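# Place the ceramic mug in the sink with Stretch

## Task

Get the mug into the sink without breaking it: a drop of more than a few centimetres or a hard knock cracks it and fails the job. At the end the gripper must have released it and moved away, the mug must stay in the sink without the robot holding it there, and the robot must be upright, neither fallen nor leaning.

## Robot and tools

ROBOT. A Hello Robot Stretch 3 with one arm: a two-wheel base (0.33 m long, 0.34 m wide), a lift on a mast, and a telescoping arm pointing to the robot's right. The gripper cannot move forward or back by itself; drive the base for that. The base pivots about the midpoint of its drive wheels, 0.05 m behind its front edge. With the arm retracted and the wrist folded, a turn sweeps a 0.28 m radius. An unfolded, level gripper reaches beyond that, so watch for furniture while turning. A loose object may get a brief random shove now and then.

FRAMES. Base frame: origin on the floor between the drive wheels, x forward, y left, z up. hand_pose is reported in this frame, at the point where the closed fingertips meet. With all wrist joints at zero, the hand frame's x points up, its y points back along the arm toward the mast, and its z points to the rear. The odometry frame is the base frame at the start of the scene. Heading is positive to the left, range -3.142 to 3.142.

TOOLS.
execute_actions: arguments actions (a list holding one action, or empty to just read state and images) and cameras (list drawn from head_camera, nav_camera, wrist_camera, all; omitted, null or ["all"] gives every camera, [] gives none). An action holds base, joints or both, plus optional contact_limits, and its motions start at the same time.
- base: exactly one key. translate_m is a straight drive in metres, relative to where the base last reported itself, forward positive, -1 to 1. rotate_rad is a turn on the spot in radians, relative, left (CCW) positive, -3.2 to 3.2. The base cannot move sideways.
- joints: absolute targets by name. lift_m 0 to 1.1 (arm height). arm_m 0 to 0.52 (extension). wrist_yaw_rad -1.345 to 4.42 (0 along the arm, positive toward the front, 3.0 folded over the base). wrist_pitch_rad -1.57 to 0.451 (0 level, negative tips the fingers down). wrist_roll_rad -2.911 to 2.911 (0 fingers side by side). gripper_m -0.089 to 0.179 (larger is wider; the actual fingertip gap is about 0.007 less when nearly shut and 0.025 less when wide; below 0.007 the gap is zero). head_pan_rad -3.953 to 1.73 (0 forward, positive left, -1.57 looks along the arm). head_tilt_rad -1.53 to 0.419 (negative looks down). A joint left out may keep pushing toward its earlier target.
- contact_limits: only arm_m, a motor_effort percentage from 1 to 100. The arm stops (contact_stop) when its effort reaches that level. Lower is gentler, but too low stops it immediately. Values above the maximum are reduced to it.
An unknown key or a value out of range rejects the whole call. One action runs at most 15 s.
wait: seconds, 0 to 10. Nothing new is commanded, and it returns the same state and images.
zoom_image: camera plus region [x0, y0, x1, y1] in pixels of that camera's latest full image, top-left is the origin, at most 504x504.
finished_scene: scene (1 or 2). It ends the scene permanently and reports success. Call it only once the mug rests in the sink and the gripper has let go and moved away.

RESULTS. base_status and joint_status give how each motion ended: done, off_target (stopped short and perhaps still pushing), contact_stop, time_out, torque_fault. After a contact_stop the arm or lift goes slack until it is commanded again. on_its_own covers what was not commanded, and its held at gives a held target, not a measured position. motor_effort is in percent, positive toward higher joint values; the bracketed number is the peak. These readings are noisy and biased. Positive wheel effort pushes forward. lidar_m lists 12 distances in 30-degree sectors starting straight ahead and going counterclockwise (4th left, 7th behind, 10th right), in a plane 0.17 m above the floor. It misses glass and may miss thin legs. wrist_depth_mm and head_depth_mm are 7x7 grids of median depth in mm (the head one is sideways), and - means no reading. base_tilt is in degrees, with constant biases of up to about 4. base_odometry counts wheel slip as travel. If a call reports a stop, later calls in the same reply do not run.

GRIPPING. To grasp, command gripper_m below the mug's width. To release, command at least 0.02 above the value where the fingertips made contact. Neither the reading nor done confirms that you are holding anything, so check with the cameras. Squeezing too hard triggers a stall guard that weakens the grip; send a different value to grip again.

SAFETY. Lower the mug until it is nearly touching the sink bottom before opening, and move slowly near surfaces. Fold or unfold the wrist (yaw to 3.0) only with lift_m between 0.32 and 0.95, wrist_pitch_rad -0.4 and roll near 0. Once folded, the lift may drop to 0.25. With yaw below -0.4, keep pitch at -0.5 or lower. The wrist, head and base have no contact stop and will keep pushing, and a wrist servo that strains too long shuts off for 10 s. If the gripper is above about 0.45 m and pushes on something rigid, the robot can tip, and a second push after a contact stop is riskier still. Never drive while gripping or pushing on something fixed. If the robot leans, back off in small steps, pull the gripper free, and if needed lower the lift to about 0.2.

SPEED. The base is fast only when stowed (lift_m under 0.30, arm_m under 0.03, yaw over 2.54); otherwise it is held to 0.10 m/s and 0.63 rad/s. Thinking time passes in the simulation while the robot holds its last command.

Each tool is called after ">>>" as name(argument=value, ...), one argument or row to a line, values as JSON.

## Session

>>> execute_actions(
  actions=[],
)

Scene clock: 0.00 s.
base_odometry: x=+0.000 y=+0.000 heading=+0.000 (m, m, rad; odometry frame)
turned_by_wheels: +0.000 (rad since the last result)
turned_by_imu: +0.000 (rad since the last result)
base_tilt: forward=-0.4 right=-0.9 (deg)
lidar_m: 2.00 2.07 1.95 1.50 1.94 1.82 1.85 1.92 1.51 1.60 2.41 1.93
head_depth_mm: 1921 2198 2150 2170 2212 1632 2161 / 1901 2306 2299 2264 2269 1850 2273 / 1884 2432 2368 2401 2381 1889 2264 / 1887 2450 2512 2494 2484 2437 2432 / 1631 2564 2615 2613 2570 2601 2544 / 1857 2692 2763 2738 2751 2736 2577 / 1828 2680 2816 2777 2727 2688 2524
base_status: not commanded
joint_positions: lift_m=+0.364 arm_m=+0.002 wrist_yaw_rad=+2.980 wrist_pitch_rad=-0.538 wrist_roll_rad=+0.010 gripper_m=+0.037 head_pan_rad=+0.015 head_tilt_rad=-0.006
joint_status: not commanded
motor_effort: left_wheel=+0 right_wheel=+0 lift_m=+20 arm_m=+0 wrist_yaw_rad=+1 wrist_pitch_rad=+4 wrist_roll_rad=+0 gripper_m=+0 head_pan_rad=+0 head_tilt_rad=+2 (%)
hand_pose: x=+0.0123 y=+0.0583 z=+0.3504 quat_wxyz=(+0.244, +0.698, +0.131, +0.661) (m; base frame)
wrist_depth_mm: - - - - - - - / - - - - - - - / 913 - 952 976 990 996 - / 770 756 771 784 795 790 834 / 628 627 676 649 666 659 687 / 540 544 - 573 582 579 582 / 485 - - - 495 499 504
pictures: head_camera (sideways: a quarter turn clockwise sets it upright), nav_camera (sideways: a quarter turn counterclockwise sets it upright), wrist_camera
Images, in order (width x height): head_camera 896x504, nav_camera 672x504, wrist_camera 644x364.

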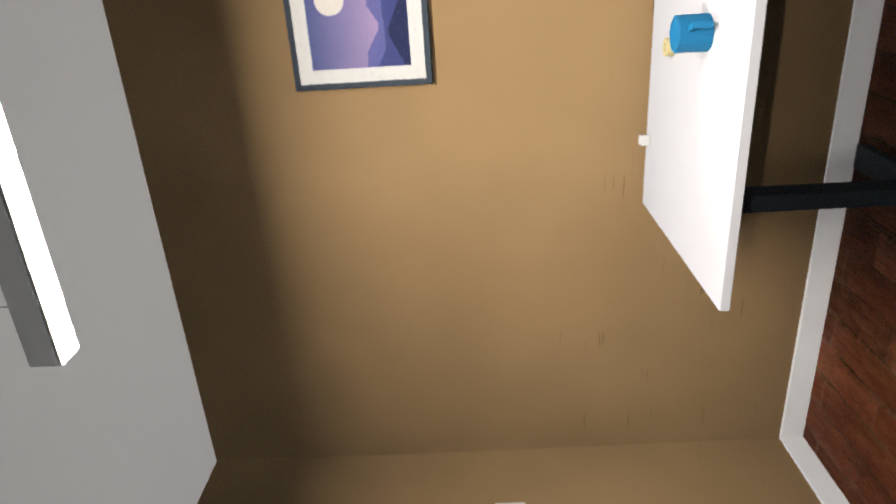

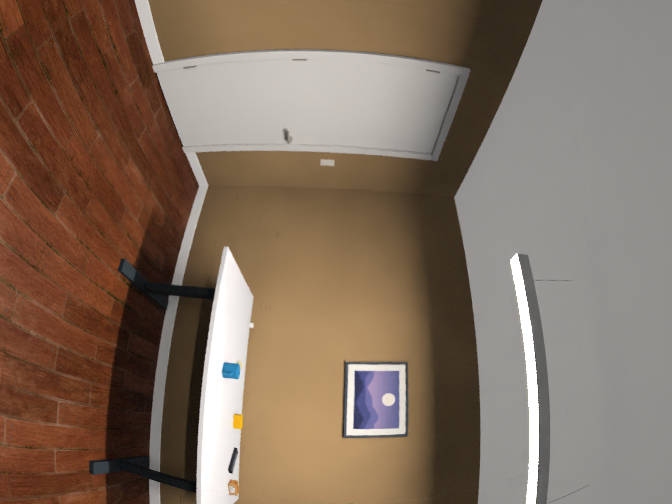

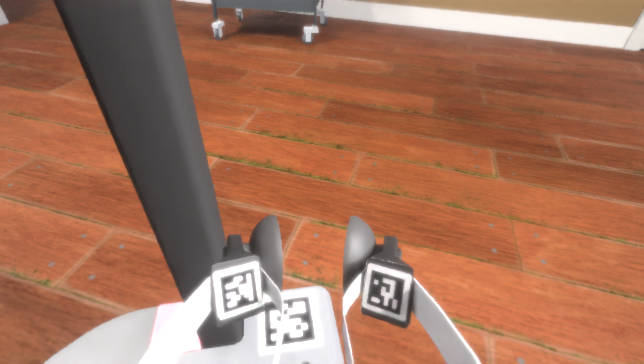

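>>> execute_actions(
  actions=[
    {"joints":{"head_pan_rad":-1.7,"head_tilt_rad":-0.4}},
  ],
  cameras=["nav_camera","head_camera"],
)

>>> execute_actions(
  actions=[
    {"joints":{"head_pan_rad":-3.3}},
  ],
  cameras=["nav_camera","head_camera"],
)

Scene clock: 2.13 s.
base_odometry: x=+0.000 y=+0.000 heading=+0.000 (m, m, rad; odometry frame)
turned_by_wheels: +0.000 (rad since the last result)
turned_by_imu: -0.001 (rad since the last result)
base_tilt: forward=-0.4 right=-0.9 (deg)
lidar_m: 2.01 2.07 1.96 1.50 1.94 1.82 1.86 1.93 1.51 1.60 2.42 1.93
head_depth_mm: 1505 1601 1644 1711 1839 1713 1475 / 1538 1637 1693 1764 1921 1767 1477 / 1581 1677 1736 1825 1977 1795 1496 / 1624 1726 1780 1786 1993 1852 1486 / 1658 1768 1884 2032 2180 1870 1496 / 1703 1830 1967 2096 2258 1899 1499 / 1760 1877 2001 2155 2305 1902 1512
base_status: not commanded
joint_positions: lift_m=+0.364 arm_m=+0.002 wrist_yaw_rad=+2.980 wrist_pitch_rad=-0.538 wrist_roll_rad=+0.010 gripper_m=+0.037 head_pan_rad=-1.693 head_tilt_rad=-0.395
joint_status: all done
motor_effort: left_wheel=+0(0) right_wheel=+0(0) lift_m=+20(20) arm_m=+0(0) wrist_yaw_rad=+1(1) wrist_pitch_rad=+4(4) wrist_roll_rad=+0(0) gripper_m=+0(0) head_pan_rad=-5(59) head_tilt_rad=-4(37) (%)
hand_pose: x=+0.0123 y=+0.0583 z=+0.3504 quat_wxyz=(+0.244, +0.698, +0.131, +0.661) (m; base frame)
wrist_depth_mm: - - - - - - - / - - - - - - - / 899 - 959 969 964 - - / 753 757 778 783 792 811 823 / 630 641 671 664 662 674 680 / 547 554 - 570 586 580 586 / 488 - - - 488 507 505
pictures: head_camera (sideways: a quarter turn clockwise sets it upright), nav_camera (sideways: a quarter turn counterclockwise sets it upright)
camera_calibration (this result's frames):
head_camera: T_world_to_cam=[[0.0933968, 0.330248, -0.939262, 1.24058], [0.986674, -0.156942, 0.04293, -0.0589577], [-0.133232, -0.930755, -0.340505, 0.401032], [0, 0, 0, 1]] pos_world=[-0.00426338, -0.0456872, 1.30431]
nav_camera: T_world_to_cam=[[-0.00801908, -0.364149, 0.931306, -1.17461], [-0.995689, 0.088971, 0.0262149, 0.0234401], [-0.0924054, -0.927081, -0.363292, 0.434773], [0, 0, 0, 1]] pos_world=[0.0540951, -0.0267484, 1.25126]
Images, in order (width x height): head_camera 896x504, nav_camera 672x504.

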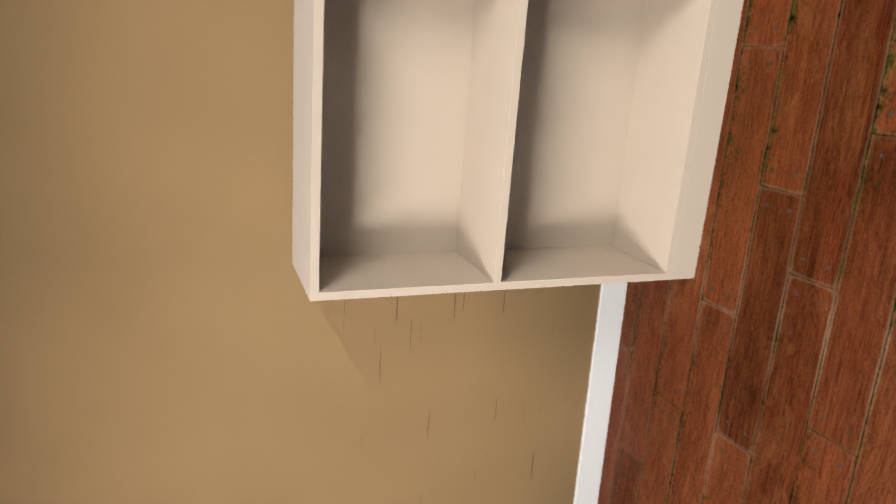

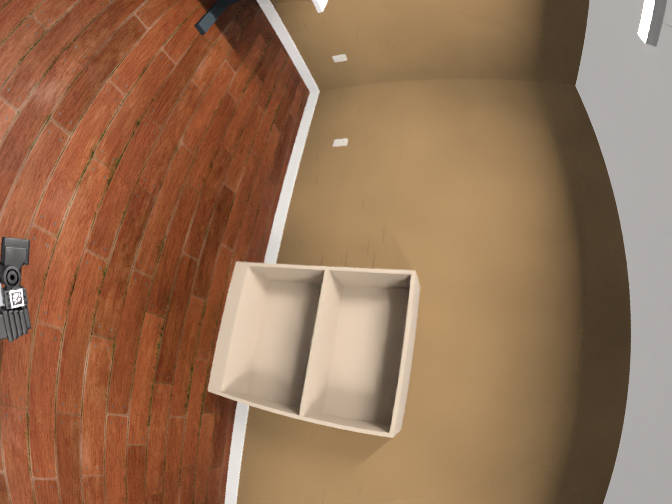

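Scene clock: 3.53 s.
base_odometry: x=+0.000 y=+0.000 heading=+0.000 (m, m, rad; odometry frame)
turned_by_wheels: +0.000 (rad since the last result)
turned_by_imu: +0.000 (rad since the last result)
base_tilt: forward=-0.4 right=-0.8 (deg)
lidar_m: 2.00 2.07 1.95 1.51 1.94 1.82 1.85 1.92 1.51 1.60 2.41 1.92
head_depth_mm: 2042 2168 2148 1804 1948 1829 1477 / 2100 2194 2150 1847 1999 1838 1477 / 2123 2274 2214 1894 2033 1863 1479 / 2187 2323 2244 1939 2094 1862 1497 / 2229 2389 2507 2734 2498 1877 1495 / 2291 2419 2621 2803 2494 1897 1508 / 2364 2481 2675 2890 2540 1897 1513
base_status: not commanded
joint_positions: lift_m=+0.364 arm_m=+0.002 wrist_yaw_rad=+2.980 wrist_pitch_rad=-0.538 wrist_roll_rad=+0.010 gripper_m=+0.037 head_pan_rad=-3.293 head_tilt_rad=-0.395
joint_status: all done
motor_effort: left_wheel=+0(0) right_wheel=+1(1) lift_m=+20(20) arm_m=+0(1) wrist_yaw_rad=+1(1) wrist_pitch_rad=+4(4) wrist_roll_rad=-1(0) gripper_m=+0(0) head_pan_rad=-5(54) head_tilt_rad=-3(2) (%)
hand_pose: x=+0.0123 y=+0.0583 z=+0.3504 quat_wxyz=(+0.244, +0.698, +0.131, +0.661) (m; base frame)
wrist_depth_mm: - - - - - - - / - - - - - - - / 913 - 968 961 966 - - / 754 776 790 798 776 803 800 / 622 645 665 654 659 671 675 / 551 548 - 573 575 577 574 / 485 - - - 494 504 509
pictures: head_camera (sideways: a quarter turn clockwise sets it upright), nav_camera (sideways: a quarter turn counterclockwise sets it upright)
camera_calibration (this result's frames):
head_camera: T_world_to_cam=[[0.327488, -0.103017, -0.939223, 1.2391], [-0.185691, -0.98167, 0.0429258, -0.0518009], [-0.926429, 0.160347, -0.340614, 0.406014], [0, 0, 0, 1]] pos_world=[-0.0392654, 0.0116931, 1.30431]
nav_camera: T_world_to_cam=[[-0.363866, 0.0186651, 0.931264, -1.17239], [0.118004, 0.992667, 0.0262111, 0.0166515], [-0.923946, 0.11943, -0.363401, 0.439987], [0, 0, 0, 1]] pos_world=[-0.0220326, -0.0471945, 1.25126]
Images, in order (width x height): head_camera 896x504, nav_camera 672x504.

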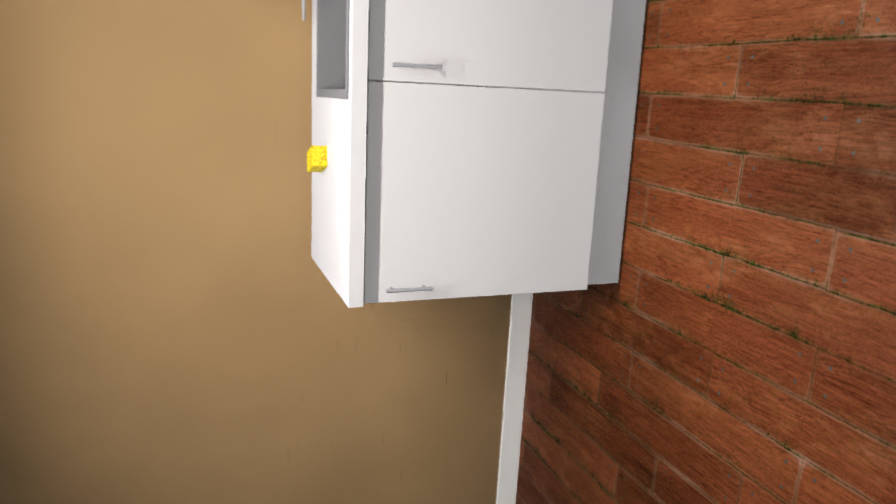

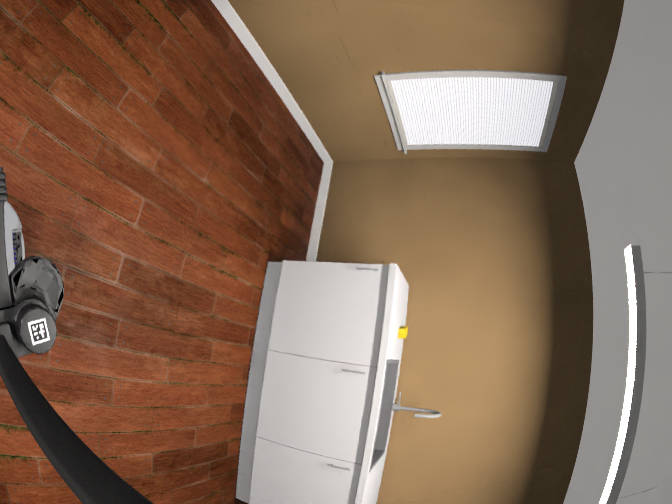

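>>> execute_actions(
  actions=[
    {"base":{"rotate_rad":-0.3},"joints":{"lift_m":0.28,"head_pan_rad":0,"head_tilt_rad":-0.5}},
  ],
  cameras=[],
)

>>> execute_actions(
  actions=[
    {"base":{"translate_m":1.0}},
  ],
  cameras=[],
)

>>> execute_actions(
  actions=[
    {"base":{"rotate_rad":1.53},"joints":{"head_pan_rad":-1.57,"head_tilt_rad":-0.6}},
  ],
  cameras=[],
)

>>> execute_actions(
  actions=[
    {"joints":{"lift_m":0.9,"wrist_pitch_rad":-0.4}},
  ],
  cameras=[],
)

>>> execute_actions(
  actions=[
    {"joints":{"wrist_yaw_rad":0,"gripper_m":0.17}},
  ],
)

Scene clock: 7.00 s.
base_odometry: x=+0.000 y=+0.000 heading=-0.300 (m, m, rad; odometry frame)
turned_by_wheels: -0.300 (rad since the last result)
turned_by_imu: -0.295 (rad since the last result)
base_tilt: forward=-0.4 right=-0.8 (deg)
lidar_m: 2.00 2.40 1.96 1.51 1.54 1.84 1.82 2.25 1.51 1.60 1.99 1.92
head_depth_mm: 1940 2086 1991 2402 2060 1646 1361 / 1951 2118 2071 2479 2117 1663 1369 / 1930 2112 2085 2491 2143 1676 1364 / 1972 2146 2103 2509 2139 1678 1376 / 2003 2157 2136 2518 2143 1682 1377 / 2003 2174 2174 2522 2172 1672 1385 / 2025 2209 2300 2581 2159 1688 1389
base_status: done
joint_positions: lift_m=+0.280 arm_m=+0.002 wrist_yaw_rad=+2.980 wrist_pitch_rad=-0.539 wrist_roll_rad=+0.010 gripper_m=+0.037 head_pan_rad=-0.007 head_tilt_rad=-0.494
joint_status: all done
motor_effort: left_wheel=+1(7) right_wheel=-1(4) lift_m=+16(20) arm_m=+0(0) wrist_yaw_rad=+0(0) wrist_pitch_rad=+4(4) wrist_roll_rad=+0(0) gripper_m=+1(0) head_pan_rad=+5(53) head_tilt_rad=-2(17) (%)
hand_pose: x=+0.0123 y=+0.0583 z=+0.2668 quat_wxyz=(+0.244, +0.698, +0.131, +0.661) (m; base frame)
wrist_depth_mm: - - - - - - - / 965 - - - - - - / 760 - 792 776 793 816 834 / 621 626 633 635 666 660 670 / 527 529 546 557 546 553 556 / 475 - - - 486 474 482 / - - - - 409 416 422
pictures: none
No camera images: the call's "cameras" was empty. Leave "cameras" out to get every camera's image.

Scene clock: 12.10 s.
base_odometry: x=+0.955 y=-0.295 heading=-0.300 (m, m, rad; odometry frame)
turned_by_wheels: +0.000 (rad since the last result)
turned_by_imu: +0.005 (rad since the last result)
base_tilt: forward=-0.4 right=-0.8 (deg)
lidar_m: 1.33 1.04 1.79 1.76 1.92 2.12 2.81 2.05 1.73 1.98 1.08 1.11
head_depth_mm: 1096 1179 1273 1289 938 740 1331 / 1107 1192 1287 1299 940 739 1359 / 1114 1199 1297 1304 946 744 1371 / 1118 1208 1322 1314 882 746 1378 / 1127 1220 1324 1320 958 751 1379 / 1141 1234 1345 1328 961 773 1390 / 1155 1241 1350 1336 965 780 1323
base_status: done
joint_positions: lift_m=+0.280 arm_m=+0.002 wrist_yaw_rad=+2.980 wrist_pitch_rad=-0.539 wrist_roll_rad=+0.010 gripper_m=+0.037 head_pan_rad=-0.007 head_tilt_rad=-0.495
joint_status: not commanded
motor_effort: left_wheel=+1(10) right_wheel=+0(4) lift_m=+16(16) arm_m=+0(0) wrist_yaw_rad=+1(1) wrist_pitch_rad=+4(4) wrist_roll_rad=+0(0) gripper_m=+0(0) head_pan_rad=+5(5) head_tilt_rad=-4(4) (%)
hand_pose: x=+0.0123 y=+0.0583 z=+0.2668 quat_wxyz=(+0.244, +0.698, +0.131, +0.661) (m; base frame)
wrist_depth_mm: - - - - - - - / - - - - - - - / 762 - 784 799 810 827 776 / 623 629 636 643 661 645 674 / 517 526 555 555 537 552 557 / 471 - - - 488 473 472 / - - - - 406 410 421
pictures: none
No camera images: the call's "cameras" was empty. Leave "cameras" out to get every camera's image.

Scene clock: 14.33 s.
base_odometry: x=+0.955 y=-0.295 heading=+1.230 (m, m, rad; odometry frame)
turned_by_wheels: +1.530 (rad since the last result)
turned_by_imu: +1.492 (rad since the last result)
base_tilt: forward=-0.3 right=-0.9 (deg)
lidar_m: 1.76 1.92 2.03 2.81 2.54 1.73 1.97 1.72 1.09 1.34 1.04 1.80
head_depth_mm: 1111 1218 1314 1072 826 1405 1278 / 1117 1222 1328 1078 833 1407 1288 / 1123 1229 1327 1086 837 1453 1284 / 1131 1233 1333 1094 838 1463 1283 / 1134 1243 1344 1097 841 1453 1295 / 1134 1240 1356 1096 846 1461 1294 / 1141 1251 1358 1106 849 1409 1305
base_status: done
joint_positions: lift_m=+0.280 arm_m=+0.002 wrist_yaw_rad=+2.980 wrist_pitch_rad=-0.539 wrist_roll_rad=+0.010 gripper_m=+0.037 head_pan_rad=-1.563 head_tilt_rad=-0.593
joint_status: all done
motor_effort: left_wheel=-1(8) right_wheel=+2(8) lift_m=+16(16) arm_m=+0(0) wrist_yaw_rad=+1(1) wrist_pitch_rad=+4(4) wrist_roll_rad=+0(0) gripper_m=+0(0) head_pan_rad=-5(55) head_tilt_rad=-5(20) (%)
hand_pose: x=+0.0123 y=+0.0583 z=+0.2668 quat_wxyz=(+0.244, +0.698, +0.131, +0.661) (m; base frame)
wrist_depth_mm: - - - - - - - / 952 - - - - - - / 750 - 783 813 804 834 833 / 611 629 638 645 652 649 669 / 520 530 555 562 551 544 557 / 471 - - - 481 472 473 / - - - - 403 420 424
pictures: none
No camera images: the call's "cameras" was empty. Leave "cameras" out to get every camera's image.

Scene clock: 20.80 s.
base_odometry: x=+0.955 y=-0.295 heading=+1.230 (m, m, rad; odometry frame)
turned_by_wheels: +0.000 (rad since the last result)
turned_by_imu: -0.002 (rad since the last result)
base_tilt: forward=-0.3 right=-0.8 (deg)
lidar_m: 1.77 1.92 2.03 2.81 2.54 1.72 1.97 1.73 1.08 1.34 1.04 1.80
head_depth_mm: 1103 1222 1323 1081 830 717 - / 1111 1218 1332 1084 830 736 - / 1116 1218 1338 1083 836 1447 - / 1129 1232 1339 1086 840 1449 - / 1135 1229 1347 1097 841 1455 - / 1136 1253 1354 1103 845 1463 1326 / 1139 1248 1369 1113 849 1418 1294
base_status: not commanded
joint_positions: lift_m=+0.900 arm_m=+0.002 wrist_yaw_rad=+2.980 wrist_pitch_rad=-0.421 wrist_roll_rad=+0.010 gripper_m=+0.037 head_pan_rad=-1.563 head_tilt_rad=-0.593
joint_status: all done
motor_effort: left_wheel=-1(1) right_wheel=+2(2) lift_m=+24(28) arm_m=-1(1) wrist_yaw_rad=+1(1) wrist_pitch_rad=+8(6) wrist_roll_rad=+0(0) gripper_m=+0(0) head_pan_rad=-5(5) head_tilt_rad=-5(4) (%)
hand_pose: x=+0.0149 y=+0.0746 z=+0.9118 quat_wxyz=(+0.204, +0.704, +0.090, +0.674) (m; base frame)
wrist_depth_mm: - - - - - - - / - - - - - - - / - - - - - - - / - - - - - - - / - - - - - - - / - - - - - - - / - - - - - - -
pictures: none
No camera images: the call's "cameras" was empty. Leave "cameras" out to get every camera's image.

Scene clock: 23.30 s.
base_odometry: x=+0.955 y=-0.295 heading=+1.230 (m, m, rad; odometry frame)
turned_by_wheels: +0.000 (rad since the last result)
turned_by_imu: -0.001 (rad since the last result)
base_tilt: forward=-0.3 right=-0.8 (deg)
lidar_m: 1.77 1.92 2.02 2.81 2.54 1.73 1.97 1.72 1.08 1.33 1.04 1.80
head_depth_mm: 1113 1212 1320 1075 827 719 - / 1115 1226 1325 1080 831 1407 - / 1126 1224 1338 1089 837 - - / 1128 1234 1341 1091 838 - - / 1130 1239 1356 1101 842 1461 1268 / 1136 1254 1352 1102 847 1431 1294 / 1138 1256 1365 1110 850 1406 1299
base_status: not commanded
joint_positions: lift_m=+0.900 arm_m=+0.002 wrist_yaw_rad=+0.002 wrist_pitch_rad=-0.421 wrist_roll_rad=+0.010 gripper_m=+0.170 head_pan_rad=-1.563 head_tilt_rad=-0.593
joint_status: all done
motor_effort: left_wheel=-1(1) right_wheel=+2(2) lift_m=+24(24) arm_m=-1(0) wrist_yaw_rad=-1(2) wrist_pitch_rad=+7(7) wrist_roll_rad=+0(0) gripper_m=+0(83) head_pan_rad=-5(5) head_tilt_rad=-5(5) (%)
hand_pose: x=-0.0211 y=-0.3707 z=+0.9118 quat_wxyz=(+0.688, +0.148, -0.695, -0.148) (m; base frame)
wrist_depth_mm: - - - - - - 955 / - - - - - - - / 744 754 746 694 802 819 780 / 557 574 578 595 602 605 622 / 477 457 467 473 474 505 489 / - - - - 426 414 408 / - - - - - - -
pictures: head_camera (sideways: a quarter turn clockwise sets it upright), nav_camera (sideways: a quarter turn counterclockwise sets it upright), wrist_camera
camera_calibration (this result's frames):
head_camera: T_world_to_cam=[[0.048443, 0.517667, -0.854209, 1.12989], [0.998751, -0.0356037, 0.0350635, -0.0487801], [-0.0122617, -0.854841, -0.518745, 0.632233], [0, 0, 0, 1]] pos_world=[0.00173619, -0.0461851, 1.29484]
nav_camera: T_world_to_cam=[[0.0405897, -0.538209, 0.841834, -1.0582], [-0.998792, -0.0452223, 0.0192457, 0.0325381], [0.0277114, -0.841598, -0.539394, 0.663189], [0, 0, 0, 1]] pos_world=[0.0570727, -0.00992067, 1.24792]
wrist_camera: T_world_to_cam=[[-0.999004, 0.013497, 0.0425394, -0.0632946], [-0.0288437, 0.532092, -0.846195, 1.00433], [-0.034056, -0.846579, -0.531173, 0.337173], [0, 0, 0, 1]] pos_world=[-0.0227802, -0.248098, 1.03165]
Images, in order (width x height): head_camera 896x504, nav_camera 672x504, wrist_camera 644x364.

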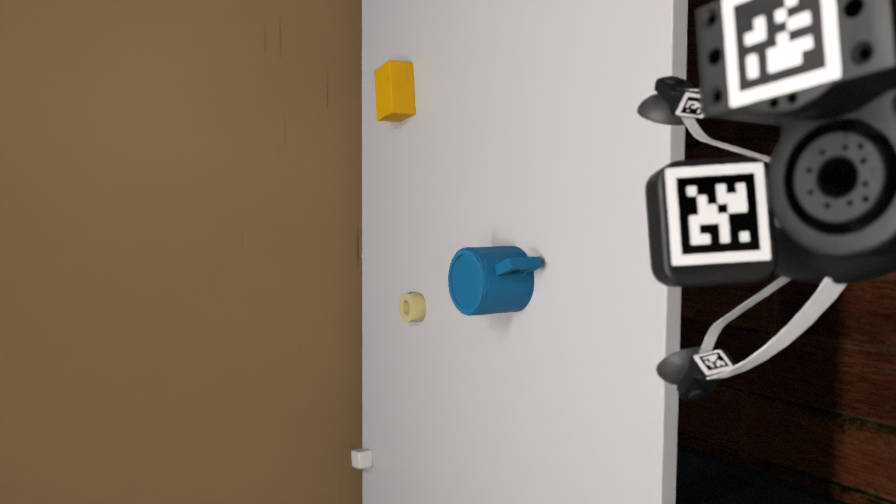

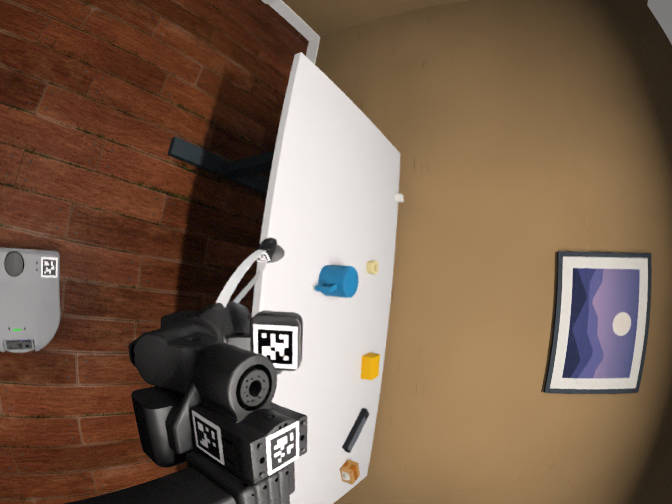

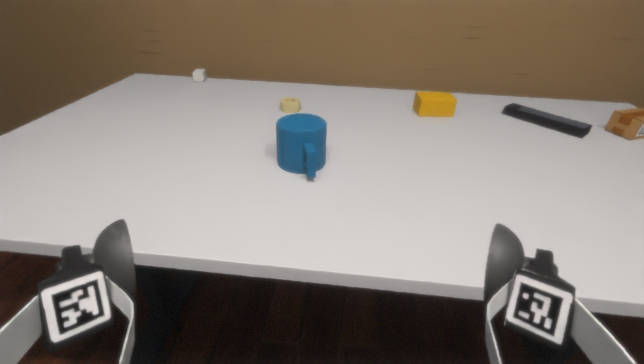

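>>> execute_actions(
  actions=[
    {"base":{"translate_m":0.035},"joints":{"lift_m":0.95,"arm_m":0.4,"wrist_pitch_rad":-0.7,"gripper_m":0.179}},
  ],
  cameras=["wrist_camera","head_camera"],
)

Scene clock: 28.30 s.
base_odometry: x=+0.967 y=-0.262 heading=+1.230 (m, m, rad; odometry frame)
turned_by_wheels: +0.000 (rad since the last result)
turned_by_imu: -0.001 (rad since the last result)
base_tilt: forward=-0.4 right=-0.8 (deg)
lidar_m: 1.73 1.89 1.97 2.80 2.59 1.76 2.01 1.13 1.11 1.34 1.02 1.77
head_depth_mm: 1112 1217 1313 - 804 1445 1284 / 1116 1219 - 1033 833 1455 1281 / 1120 1213 - 1041 839 1448 1289 / 1129 1225 - 905 838 1469 1286 / 1138 1245 1349 1052 844 1462 1294 / 1136 1247 1358 1102 843 1467 1295 / 1140 1256 1360 1111 846 1393 1295
base_status: done
joint_positions: lift_m=+0.950 arm_m=+0.400 wrist_yaw_rad=+0.001 wrist_pitch_rad=-0.708 wrist_roll_rad=+0.010 gripper_m=+0.179 head_pan_rad=-1.563 head_tilt_rad=-0.593
joint_status: all done
motor_effort: left_wheel=-2(2) right_wheel=+1(5) lift_m=+24(26) arm_m=+3(3) wrist_yaw_rad=+0(1) wrist_pitch_rad=+3(10) wrist_roll_rad=+0(0) gripper_m=+0(48) head_pan_rad=-5(5) head_tilt_rad=-5(5) (%)
hand_pose: x=-0.0215 y=-0.7237 z=+0.9036 quat_wxyz=(+0.660, +0.244, -0.666, -0.246) (m; base frame)
wrist_depth_mm: 747 717 711 685 694 679 663 / 579 587 604 604 635 633 650 / 495 501 503 512 518 525 537 / 431 435 446 444 449 460 468 / 379 383 390 297 397 407 410 / - 343 347 291 353 357 363 / 299 312 314 311 318 320 323
pictures: head_camera (sideways: a quarter turn clockwise sets it upright), wrist_camera
camera_calibration (this result's frames):
head_camera: T_world_to_cam=[[0.0485594, 0.517657, -0.854209, 1.12989], [0.998743, -0.0358282, 0.0350635, -0.04878], [-0.0124539, -0.854838, -0.518746, 0.632235], [0, 0, 0, 1]] pos_world=[0.00172581, -0.0461842, 1.29484]
wrist_camera: T_world_to_cam=[[-0.998975, 0.0023497, 0.045215, -0.0690323], [-0.0281443, 0.750039, -0.660794, 1.17538], [-0.0354657, -0.661389, -0.749204, 0.364883], [0, 0, 0, 1]] pos_world=[-0.0229403, -0.64009, 1.05318]
Images, in order (width x height): head_camera 896x504, wrist_camera 644x364.

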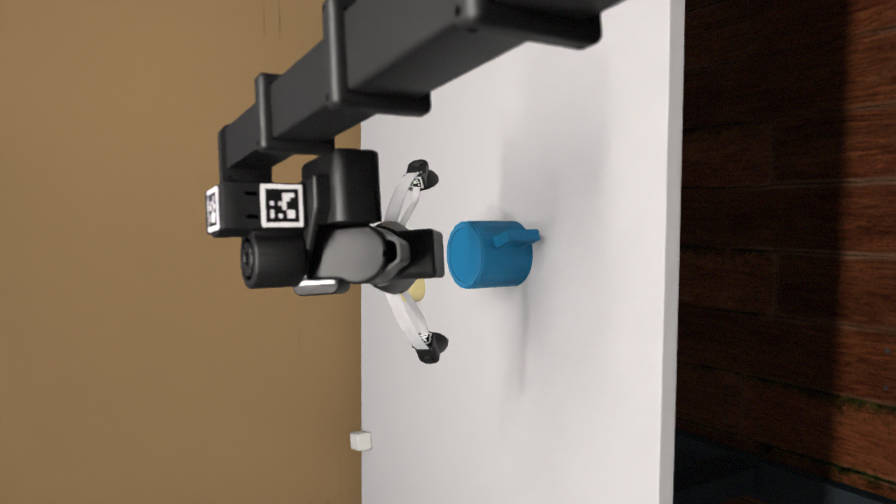

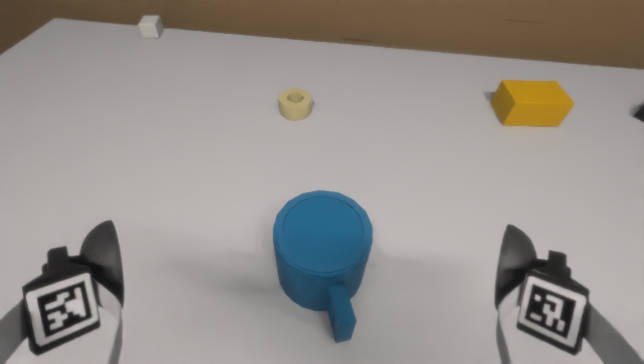

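>>> execute_actions(
  actions=[
    {"base":{"translate_m":-0.01},"joints":{"arm_m":0.51,"wrist_pitch_rad":-0.9}},
  ],
  cameras=[],
)

>>> execute_actions(
  actions=[
    {"joints":{"lift_m":0.87}},
  ],
  cameras=["wrist_camera","head_camera"],
)

Scene clock: 31.03 s.
base_odometry: x=+0.964 y=-0.272 heading=+1.230 (m, m, rad; odometry frame)
turned_by_wheels: +0.000 (rad since the last result)
turned_by_imu: -0.001 (rad since the last result)
base_tilt: forward=-0.4 right=-0.8 (deg)
lidar_m: 1.74 1.90 1.99 2.81 2.57 1.75 2.00 1.13 1.10 1.34 1.03 1.78
head_depth_mm: 1114 1218 1304 - 801 1445 1275 / 1120 1217 - 1039 833 1450 1283 / 1119 1197 1370 1080 836 1447 1286 / 1129 1206 - 1039 839 1459 1290 / 1132 1235 1355 1093 843 1460 1286 / 1142 1253 1356 1101 845 1455 1292 / 1142 1255 1359 1107 851 1375 1302
base_status: done
joint_positions: lift_m=+0.950 arm_m=+0.510 wrist_yaw_rad=+0.001 wrist_pitch_rad=-0.905 wrist_roll_rad=+0.010 gripper_m=+0.179 head_pan_rad=-1.563 head_tilt_rad=-0.593
joint_status: all done
motor_effort: left_wheel=-1(7) right_wheel=+1(4) lift_m=+24(24) arm_m=+3(3) wrist_yaw_rad=+0(1) wrist_pitch_rad=+1(2) wrist_roll_rad=-1(0) gripper_m=+0(0) head_pan_rad=-5(5) head_tilt_rad=-6(4) (%)
hand_pose: x=-0.0215 y=-0.7941 z=+0.8721 quat_wxyz=(+0.633, +0.308, -0.639, -0.311) (m; base frame)
wrist_depth_mm: 474 479 487 492 505 506 511 / 420 425 440 437 450 450 425 / 386 389 396 399 405 410 414 / 354 354 363 362 369 372 375 / 324 328 329 249 339 345 344 / - 305 302 232 313 317 319 / 272 283 283 227 289 292 296
pictures: none
No camera images: the call's "cameras" was empty. Leave "cameras" out to get every camera's image.

Scene clock: 32.60 s.
base_odometry: x=+0.964 y=-0.272 heading=+1.230 (m, m, rad; odometry frame)
turned_by_wheels: +0.000 (rad since the last result)
turned_by_imu: +0.000 (rad since the last result)
base_tilt: forward=-0.3 right=-0.9 (deg)
lidar_m: 1.74 1.90 1.99 2.80 2.58 1.75 2.00 1.13 1.10 1.34 1.03 1.77
head_depth_mm: 1117 1219 1329 1119 - - 1246 / 1118 1218 1331 - 804 1444 1279 / 1125 1222 1296 1058 836 1452 1284 / 1127 1236 - 894 838 1464 1296 / 1133 1242 1350 1100 841 1460 1294 / 1134 1237 1361 1105 845 1465 1295 / 1145 1249 1353 1104 848 1374 1300
base_status: not commanded
joint_positions: lift_m=+0.870 arm_m=+0.510 wrist_yaw_rad=+0.001 wrist_pitch_rad=-0.905 wrist_roll_rad=+0.010 gripper_m=+0.179 head_pan_rad=-1.563 head_tilt_rad=-0.593
joint_status: all done
motor_effort: left_wheel=-1(1) right_wheel=+2(2) lift_m=+16(19) arm_m=+3(2) wrist_yaw_rad=+0(1) wrist_pitch_rad=+1(1) wrist_roll_rad=+0(0) gripper_m=+1(0) head_pan_rad=-5(5) head_tilt_rad=-5(5) (%)
hand_pose: x=-0.0215 y=-0.7940 z=+0.7926 quat_wxyz=(+0.633, +0.308, -0.639, -0.311) (m; base frame)
wrist_depth_mm: 352 358 353 362 373 378 362 / 315 319 323 328 333 340 342 / 288 289 294 299 301 305 309 / 264 264 263 179 275 279 280 / 242 245 170 166 248 258 260 / - 227 221 153 229 234 238 / 203 211 211 163 216 218 220
pictures: head_camera (sideways: a quarter turn clockwise sets it upright), wrist_camera
camera_calibration (this result's frames):
head_camera: T_world_to_cam=[[0.0485594, 0.517657, -0.854209, 1.12989], [0.998743, -0.0358283, 0.0350635, -0.04878], [-0.012454, -0.854838, -0.518746, 0.632235], [0, 0, 0, 1]] pos_world=[0.0017258, -0.0461842, 1.29484]
wrist_camera: T_world_to_cam=[[-0.998969, -0.00638058, 0.0449471, -0.0706239], [-0.0280744, 0.864882, -0.501189, 1.11949], [-0.0356761, -0.501934, -0.86417, 0.452946], [0, 0, 0, 1]] pos_world=[-0.0229625, -0.741332, 0.955675]
Images, in order (width x height): head_camera 896x504, wrist_camera 644x364.

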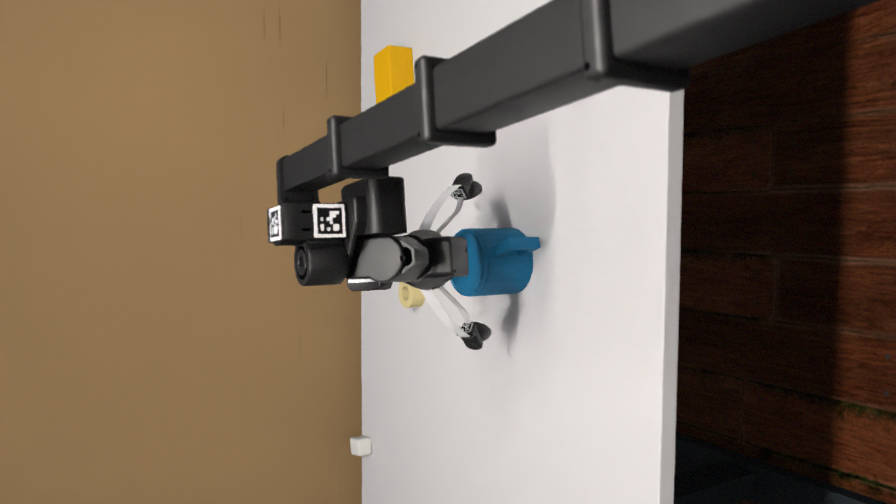

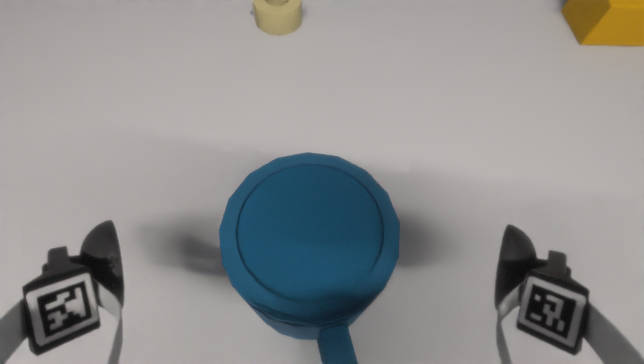

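>>> execute_actions(
  actions=[
    {"joints":{"lift_m":0.84,"arm_m":0.52}},
  ],
  cameras=["wrist_camera"],
)

>>> execute_actions(
  actions=[
    {"joints":{"gripper_m":0.03}},
  ],
  cameras=["wrist_camera"],
)

>>> execute_actions(
  actions=[
    {"joints":{"lift_m":0.9}},
  ],
  cameras=["wrist_camera","head_camera"],
)

Scene clock: 34.20 s.
base_odometry: x=+0.964 y=-0.272 heading=+1.230 (m, m, rad; odometry frame)
turned_by_wheels: +0.000 (rad since the last result)
turned_by_imu: +0.000 (rad since the last result)
base_tilt: forward=-0.4 right=-0.8 (deg)
lidar_m: 1.74 1.90 1.98 2.81 2.58 1.75 2.00 1.13 1.11 1.34 1.03 1.78
head_depth_mm: 1116 1215 1324 1073 883 - 1253 / 1120 1223 1333 1142 805 1440 1286 / 1127 1224 1323 1040 834 1454 1284 / 1125 1239 1330 900 841 1457 1295 / 1137 1252 1347 1122 844 1454 1292 / 1139 1247 1351 1099 846 1466 1296 / 1139 1251 1357 1101 845 1378 1296
base_status: not commanded
joint_positions: lift_m=+0.840 arm_m=+0.520 wrist_yaw_rad=+0.001 wrist_pitch_rad=-0.905 wrist_roll_rad=+0.010 gripper_m=+0.179 head_pan_rad=-1.563 head_tilt_rad=-0.593
joint_status: all done
motor_effort: left_wheel=-1(1) right_wheel=+2(2) lift_m=+16(20) arm_m=+2(0) wrist_yaw_rad=+0(0) wrist_pitch_rad=+1(1) wrist_roll_rad=+0(0) gripper_m=+1(0) head_pan_rad=-5(5) head_tilt_rad=-5(4) (%)
hand_pose: x=-0.0215 y=-0.8040 z=+0.7626 quat_wxyz=(+0.633, +0.308, -0.639, -0.311) (m; base frame)
wrist_depth_mm: 305 310 314 318 325 330 329 / 274 278 283 284 290 295 298 / 249 251 255 258 261 264 270 / 228 231 147 145 236 240 245 / 212 213 133 133 138 225 225 / - 197 124 124 197 203 207 / 177 184 182 118 188 189 190
pictures: wrist_camera
camera_calibration (this result's frames):
wrist_camera: T_world_to_cam=[[-0.998969, -0.00638991, 0.0449461, -0.0693445], [-0.0280746, 0.864985, -0.501011, 1.113], [-0.0356763, -0.501756, -0.864273, 0.422221], [0, 0, 0, 1]] pos_world=[-0.0229625, -0.751324, 0.925658]
Images, in order (width x height): wrist_camera 644x364.

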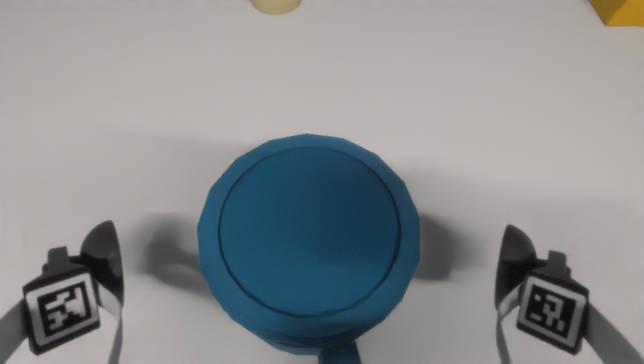

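Scene clock: 36.17 s.
base_odometry: x=+0.964 y=-0.272 heading=+1.230 (m, m, rad; odometry frame)
turned_by_wheels: +0.000 (rad since the last result)
turned_by_imu: -0.001 (rad since the last result)
base_tilt: forward=-0.3 right=-0.8 (deg)
lidar_m: 1.74 1.90 1.99 2.81 2.57 1.75 2.00 1.13 1.10 1.34 1.03 1.77
head_depth_mm: 1116 1210 1320 1079 885 - 1250 / 1116 1231 1331 1147 806 1445 1279 / 1127 1223 1320 1039 836 1460 1286 / 1130 1236 1329 890 837 1454 1288 / 1139 1239 1353 1103 844 1457 1296 / 1138 1248 1360 1097 845 1465 1296 / 1142 1251 1357 1109 849 1373 1302
base_status: not commanded
joint_positions: lift_m=+0.840 arm_m=+0.520 wrist_yaw_rad=+0.001 wrist_pitch_rad=-0.917 wrist_roll_rad=+0.010 gripper_m=+0.031 head_pan_rad=-1.563 head_tilt_rad=-0.593
joint_status: all done
motor_effort: left_wheel=-1(1) right_wheel=+1(1) lift_m=+17(17) arm_m=+2(3) wrist_yaw_rad=+0(0) wrist_pitch_rad=+6(6) wrist_roll_rad=+0(0) gripper_m=-25(99) head_pan_rad=-5(4) head_tilt_rad=-4(5) (%)
hand_pose: x=-0.0215 y=-0.8014 z=+0.7609 quat_wxyz=(+0.631, +0.312, -0.637, -0.315) (m; base frame)
wrist_depth_mm: 299 301 309 312 316 323 325 / 270 273 276 280 283 289 293 / 246 248 251 254 257 261 265 / 225 228 143 142 227 237 240 / 208 210 129 130 133 218 221 / 194 197 119 121 122 203 205 / 181 180 181 114 183 187 190
pictures: wrist_camera
camera_calibration (this result's frames):
wrist_camera: T_world_to_cam=[[-0.998967, -0.00708214, 0.0448759, -0.0697326], [-0.0282216, 0.870813, -0.490804, 1.10685], [-0.0356026, -0.491563, -0.870114, 0.434648], [0, 0, 0, 1]] pos_world=[-0.0229488, -0.750697, 0.92457]
Images, in order (width x height): wrist_camera 644x364.

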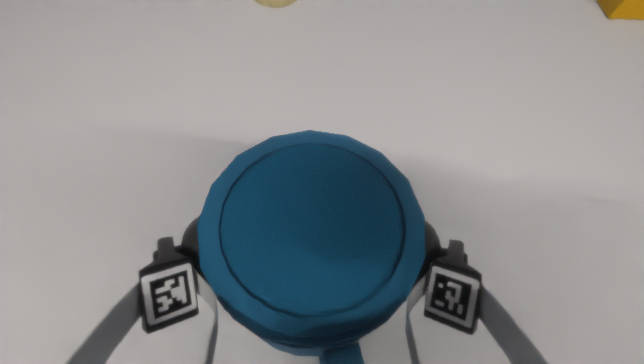

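Scene clock: 37.53 s.
base_odometry: x=+0.964 y=-0.272 heading=+1.230 (m, m, rad; odometry frame)
turned_by_wheels: +0.000 (rad since the last result)
turned_by_imu: +0.000 (rad since the last result)
base_tilt: forward=-0.3 right=-0.8 (deg)
lidar_m: 1.74 1.90 1.99 2.81 2.57 1.75 2.00 1.13 1.10 1.34 1.03 1.77
head_depth_mm: 1113 1214 1316 1163 - 1444 1273 / 1119 1230 1312 - 830 1446 1283 / 1126 1227 - 1084 835 1456 1290 / 1129 1232 - 866 840 1454 1285 / 1135 1244 1357 1052 839 1463 1305 / 1136 1253 1354 1100 845 1453 1294 / 1143 1254 1361 1108 848 1375 1300
base_status: not commanded
joint_positions: lift_m=+0.900 arm_m=+0.520 wrist_yaw_rad=+0.001 wrist_pitch_rad=-0.920 wrist_roll_rad=+0.010 gripper_m=+0.037 head_pan_rad=-1.563 head_tilt_rad=-0.593
joint_status: all done
on_its_own: gripper_m is held at +0.036, not at your +0.030, by its stall guard, which is still easing
motor_effort: left_wheel=-1(1) right_wheel=+1(1) lift_m=+25(22) arm_m=+2(3) wrist_yaw_rad=+0(0) wrist_pitch_rad=+7(7) wrist_roll_rad=+0(0) gripper_m=-23(26) head_pan_rad=-5(5) head_tilt_rad=-5(6) (%)
hand_pose: x=-0.0215 y=-0.8007 z=+0.8199 quat_wxyz=(+0.631, +0.313, -0.636, -0.316) (m; base frame)
wrist_depth_mm: 383 388 390 399 409 414 366 / 347 352 359 360 367 375 376 / 316 319 322 328 329 339 343 / 292 294 144 142 299 307 311 / 269 272 129 131 134 283 284 / 250 254 119 120 122 263 266 / 234 232 231 113 239 243 246
pictures: head_camera (sideways: a quarter turn clockwise sets it upright), wrist_camera
camera_calibration (this result's frames):
head_camera: T_world_to_cam=[[0.0485596, 0.517657, -0.854209, 1.12989], [0.998743, -0.0358286, 0.0350635, -0.04878], [-0.0124542, -0.854838, -0.518746, 0.632235], [0, 0, 0, 1]] pos_world=[0.00172579, -0.0461842, 1.29484]
wrist_camera: T_world_to_cam=[[-0.998967, -0.00723626, 0.044854, -0.0724812], [-0.0282241, 0.872478, -0.487838, 1.13407], [-0.035604, -0.488601, -0.871781, 0.490097], [0, 0, 0, 1]] pos_world=[-0.0229489, -0.750513, 0.983751]
Images, in order (width x height): head_camera 896x504, wrist_camera 644x364.

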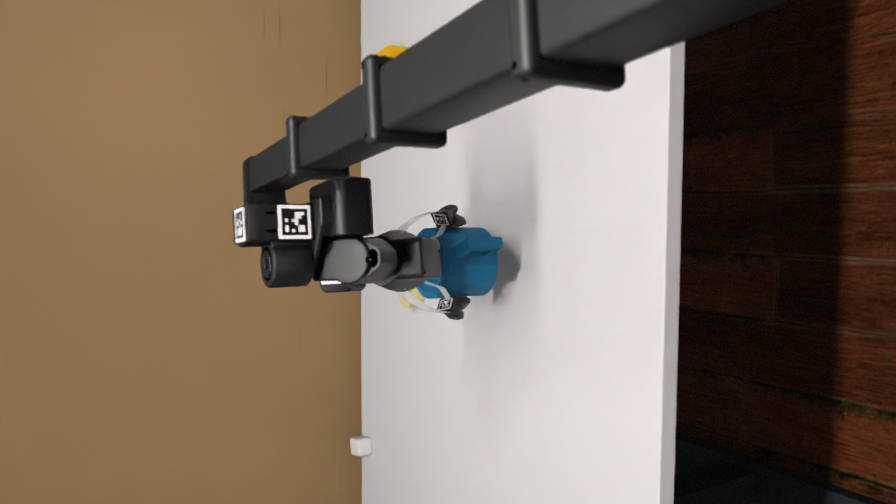

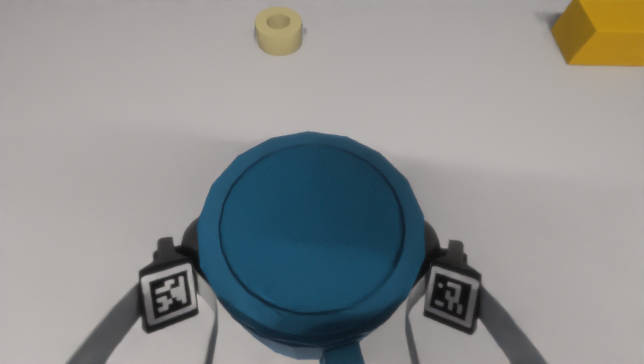

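>>> execute_actions(
  actions=[
    {"joints":{"lift_m":1.1,"arm_m":0,"head_pan_rad":0,"head_tilt_rad":-0.4}},
  ],
  cameras=[],
)

>>> execute_actions(
  actions=[
    {"base":{"rotate_rad":1.48}},
  ],
  cameras=[],
)

>>> execute_actions(
  actions=[
    {"base":{"translate_m":1.0}},
  ],
  cameras=[],
)

>>> execute_actions(
  actions=[
    {"base":{"translate_m":1.0}},
  ],
)

Scene clock: 43.57 s.
base_odometry: x=+0.964 y=-0.272 heading=+1.230 (m, m, rad; odometry frame)
turned_by_wheels: +0.000 (rad since the last result)
turned_by_imu: -0.002 (rad since the last result)
base_tilt: forward=-0.3 right=-0.9 (deg)
lidar_m: 1.74 1.90 1.99 2.81 2.58 1.75 2.00 1.13 1.10 1.33 1.03 1.78
head_depth_mm: 1490 1569 1680 1803 1936 1794 1454 / 1487 1574 1686 1802 1937 1823 1459 / 1499 1577 1699 1826 1948 1827 1469 / 1500 1599 1704 1854 1985 1841 1476 / 1519 1620 1733 1836 2003 1844 1474 / 1514 1620 1741 1861 2010 1862 1470 / 1525 1625 1741 1877 2021 1859 1486
base_status: not commanded
joint_positions: lift_m=+1.099 arm_m=+0.002 wrist_yaw_rad=+0.001 wrist_pitch_rad=-0.921 wrist_roll_rad=+0.010 gripper_m=+0.046 head_pan_rad=-0.007 head_tilt_rad=-0.409
joint_status: all done
joint sent to its limit — the command would take arm_m past its lower limit, so that joint was sent only as far as its limit.
on_its_own: gripper_m is held at +0.045, not at your +0.030, by its stall guard, which is not easing now
motor_effort: left_wheel=+0(1) right_wheel=+1(1) lift_m=+25(21) arm_m=-3(3) wrist_yaw_rad=+0(0) wrist_pitch_rad=+8(7) wrist_roll_rad=+0(0) gripper_m=-19(20) head_pan_rad=+5(53) head_tilt_rad=+6(27) (%)
hand_pose: x=-0.0215 y=-0.2827 z=+1.0193 quat_wxyz=(+0.631, +0.313, -0.636, -0.316) (m; base frame)
wrist_depth_mm: 692 714 724 711 734 743 769 / 630 634 637 643 658 673 678 / - 596 586 594 601 600 593 / - - 145 144 561 572 564 / - - 129 130 134 - - / - - 119 120 122 - - / - - - 113 - - -
pictures: none
No camera images: the call's "cameras" was empty. Leave "cameras" out to get every camera's image.

Scene clock: 46.90 s.
base_odometry: x=+0.964 y=-0.272 heading=+2.710 (m, m, rad; odometry frame)
turned_by_wheels: +1.480 (rad since the last result)
turned_by_imu: +1.451 (rad since the last result)
base_tilt: forward=-0.3 right=-0.8 (deg)
lidar_m: 2.81 2.80 1.75 1.82 1.87 1.10 1.34 1.03 1.81 1.74 1.84 1.90
head_depth_mm: 3039 3223 3324 3085 2397 1795 1452 / 2986 3160 2820 2988 2372 1810 1458 / 3028 3200 2796 2951 2423 1841 1477 / 2975 3147 2811 2924 2437 1818 1474 / 2953 3153 2797 2917 2443 1853 1482 / 2946 3120 2747 2913 2458 1839 1486 / 2952 3064 2806 3028 2457 1858 1488
base_status: done
joint_positions: lift_m=+1.099 arm_m=+0.002 wrist_yaw_rad=+0.001 wrist_pitch_rad=-0.921 wrist_roll_rad=+0.010 gripper_m=+0.046 head_pan_rad=-0.007 head_tilt_rad=-0.409
joint_status: not commanded
on_its_own: gripper_m is held at +0.045, not at your +0.030, by its stall guard, which is not easing now
motor_effort: left_wheel=-1(4) right_wheel=+1(5) lift_m=+25(25) arm_m=-3(3) wrist_yaw_rad=+0(0) wrist_pitch_rad=+8(8) wrist_roll_rad=+0(0) gripper_m=-20(20) head_pan_rad=+4(4) head_tilt_rad=+6(6) (%)
hand_pose: x=-0.0215 y=-0.2827 z=+1.0193 quat_wxyz=(+0.631, +0.313, -0.636, -0.316) (m; base frame)
wrist_depth_mm: - - - - - - - / - - - - - - - / - - - - - - 642 / - - 144 143 - - - / - - 129 130 133 - - / - - 118 120 122 - - / - - - 112 - - -
pictures: none
No camera images: the call's "cameras" was empty. Leave "cameras" out to get every camera's image.

Scene clock: 58.40 s.
base_odometry: x=+0.056 y=+0.147 heading=+2.710 (m, m, rad; odometry frame)
turned_by_wheels: +0.000 (rad since the last result)
turned_by_imu: +0.002 (rad since the last result)
base_tilt: forward=-0.4 right=-0.8 (deg)
lidar_m: 1.81 1.88 2.05 1.67 1.76 1.99 2.00 1.96 1.84 1.79 1.34 1.88
head_depth_mm: 2123 2262 1981 1918 2073 1801 1449 / 2124 2224 2003 1906 2053 1821 1451 / 2111 2242 2200 1899 2035 1821 1470 / 2074 2211 2204 1876 2009 1837 1467 / 2096 2221 2212 1873 1991 1835 1472 / 2074 2213 2158 1840 1980 1849 1484 / 2075 2194 2202 1840 1984 1852 1488
base_status: done
joint_positions: lift_m=+1.099 arm_m=+0.002 wrist_yaw_rad=+0.001 wrist_pitch_rad=-0.921 wrist_roll_rad=+0.010 gripper_m=+0.046 head_pan_rad=-0.007 head_tilt_rad=-0.409
joint_status: not commanded
on_its_own: gripper_m is held at +0.045, not at your +0.030, by its stall guard, which is not easing now
motor_effort: left_wheel=-1(3) right_wheel=+2(5) lift_m=+25(25) arm_m=-3(3) wrist_yaw_rad=+0(1) wrist_pitch_rad=+8(8) wrist_roll_rad=+0(0) gripper_m=-20(20) head_pan_rad=+5(4) head_tilt_rad=+5(5) (%)
hand_pose: x=-0.0215 y=-0.2827 z=+1.0193 quat_wxyz=(+0.631, +0.313, -0.636, -0.316) (m; base frame)
wrist_depth_mm: - - - - - - - / - - - - - - - / - - - - - - - / - - 144 143 - - - / - - 129 130 133 - - / - - 119 119 122 - - / - - - 113 - - -
pictures: none
No camera images: the call's "cameras" was empty. Leave "cameras" out to get every camera's image.

Scene clock: 69.90 s.
base_odometry: x=-0.853 y=+0.565 heading=+2.710 (m, m, rad; odometry frame)
turned_by_wheels: +0.000 (rad since the last result)
turned_by_imu: +0.002 (rad since the last result)
base_tilt: forward=-0.3 right=-0.9 (deg)
lidar_m: 0.80 0.84 2.02 1.97 2.05 2.86 2.94 2.51 1.29 1.22 1.14 0.84
head_depth_mm: 1231 1307 1405 1298 891 971 1062 / 1222 1308 1394 1311 887 964 1050 / 1229 1289 1350 1309 880 955 1041 / 1214 1302 1378 1297 871 945 1035 / 1214 1290 1381 1299 865 936 1022 / 1213 1283 1366 1192 860 932 1017 / 1196 1278 1358 1113 861 921 1003
base_status: done
joint_positions: lift_m=+1.099 arm_m=+0.002 wrist_yaw_rad=+0.001 wrist_pitch_rad=-0.921 wrist_roll_rad=+0.010 gripper_m=+0.046 head_pan_rad=-0.007 head_tilt_rad=-0.409
joint_status: not commanded
on_its_own: gripper_m is held at +0.045, not at your +0.030, by its stall guard, which is not easing now
motor_effort: left_wheel=-1(4) right_wheel=+2(6) lift_m=+25(25) arm_m=-3(3) wrist_yaw_rad=+0(1) wrist_pitch_rad=+8(8) wrist_roll_rad=+0(0) gripper_m=-20(20) head_pan_rad=+4(5) head_tilt_rad=+5(5) (%)
hand_pose: x=-0.0215 y=-0.2827 z=+1.0193 quat_wxyz=(+0.631, +0.313, -0.636, -0.316) (m; base frame)
wrist_depth_mm: - - - - - - - / - - - - - - - / - - - - - - - / - - 145 143 - - - / - - 129 130 133 - - / - - 119 120 122 - - / - - - 113 - - -
pictures: head_camera (sideways: a quarter turn clockwise sets it upright), nav_camera (sideways: a quarter turn counterclockwise sets it upright), wrist_camera
camera_calibration (this result's frames):
head_camera: T_world_to_cam=[[-0.351549, 0.0550092, -0.934552, 1.23714], [0.0433695, 0.998157, 0.0424389, -0.0525635], [0.935164, -0.0256117, -0.353287, 0.41115], [0, 0, 0, 1]] pos_world=[0.0527027, -0.00505735, 1.30366]
nav_camera: T_world_to_cam=[[0.375328, 0.0336929, 0.92628, -1.17039], [0.0261228, -0.999327, 0.025765, 0.0177933], [0.926524, 0.0145267, -0.375955, 0.445037], [0, 0, 0, 1]] pos_world=[0.0264774, 0.0507502, 1.25096]
wrist_camera: T_world_to_cam=[[-0.998967, -0.00727423, 0.0448566, -0.0776895], [-0.0282354, 0.872795, -0.48727, 0.778917], [-0.0356061, -0.488033, -0.872098, 0.917482], [0, 0, 0, 1]] pos_world=[-0.0229482, -0.232637, 1.18316]
Images, in order (width x height): head_camera 896x504, nav_camera 672x504, wrist_camera 644x364.

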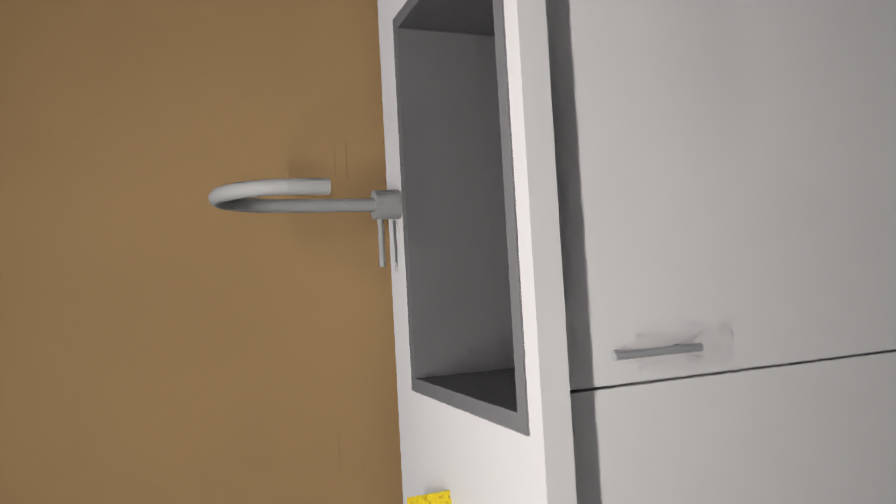

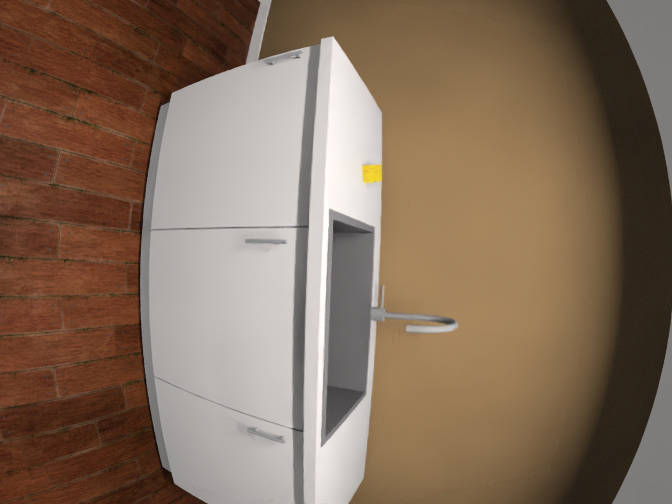

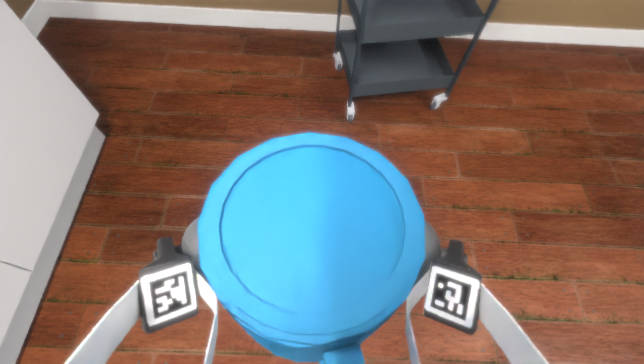

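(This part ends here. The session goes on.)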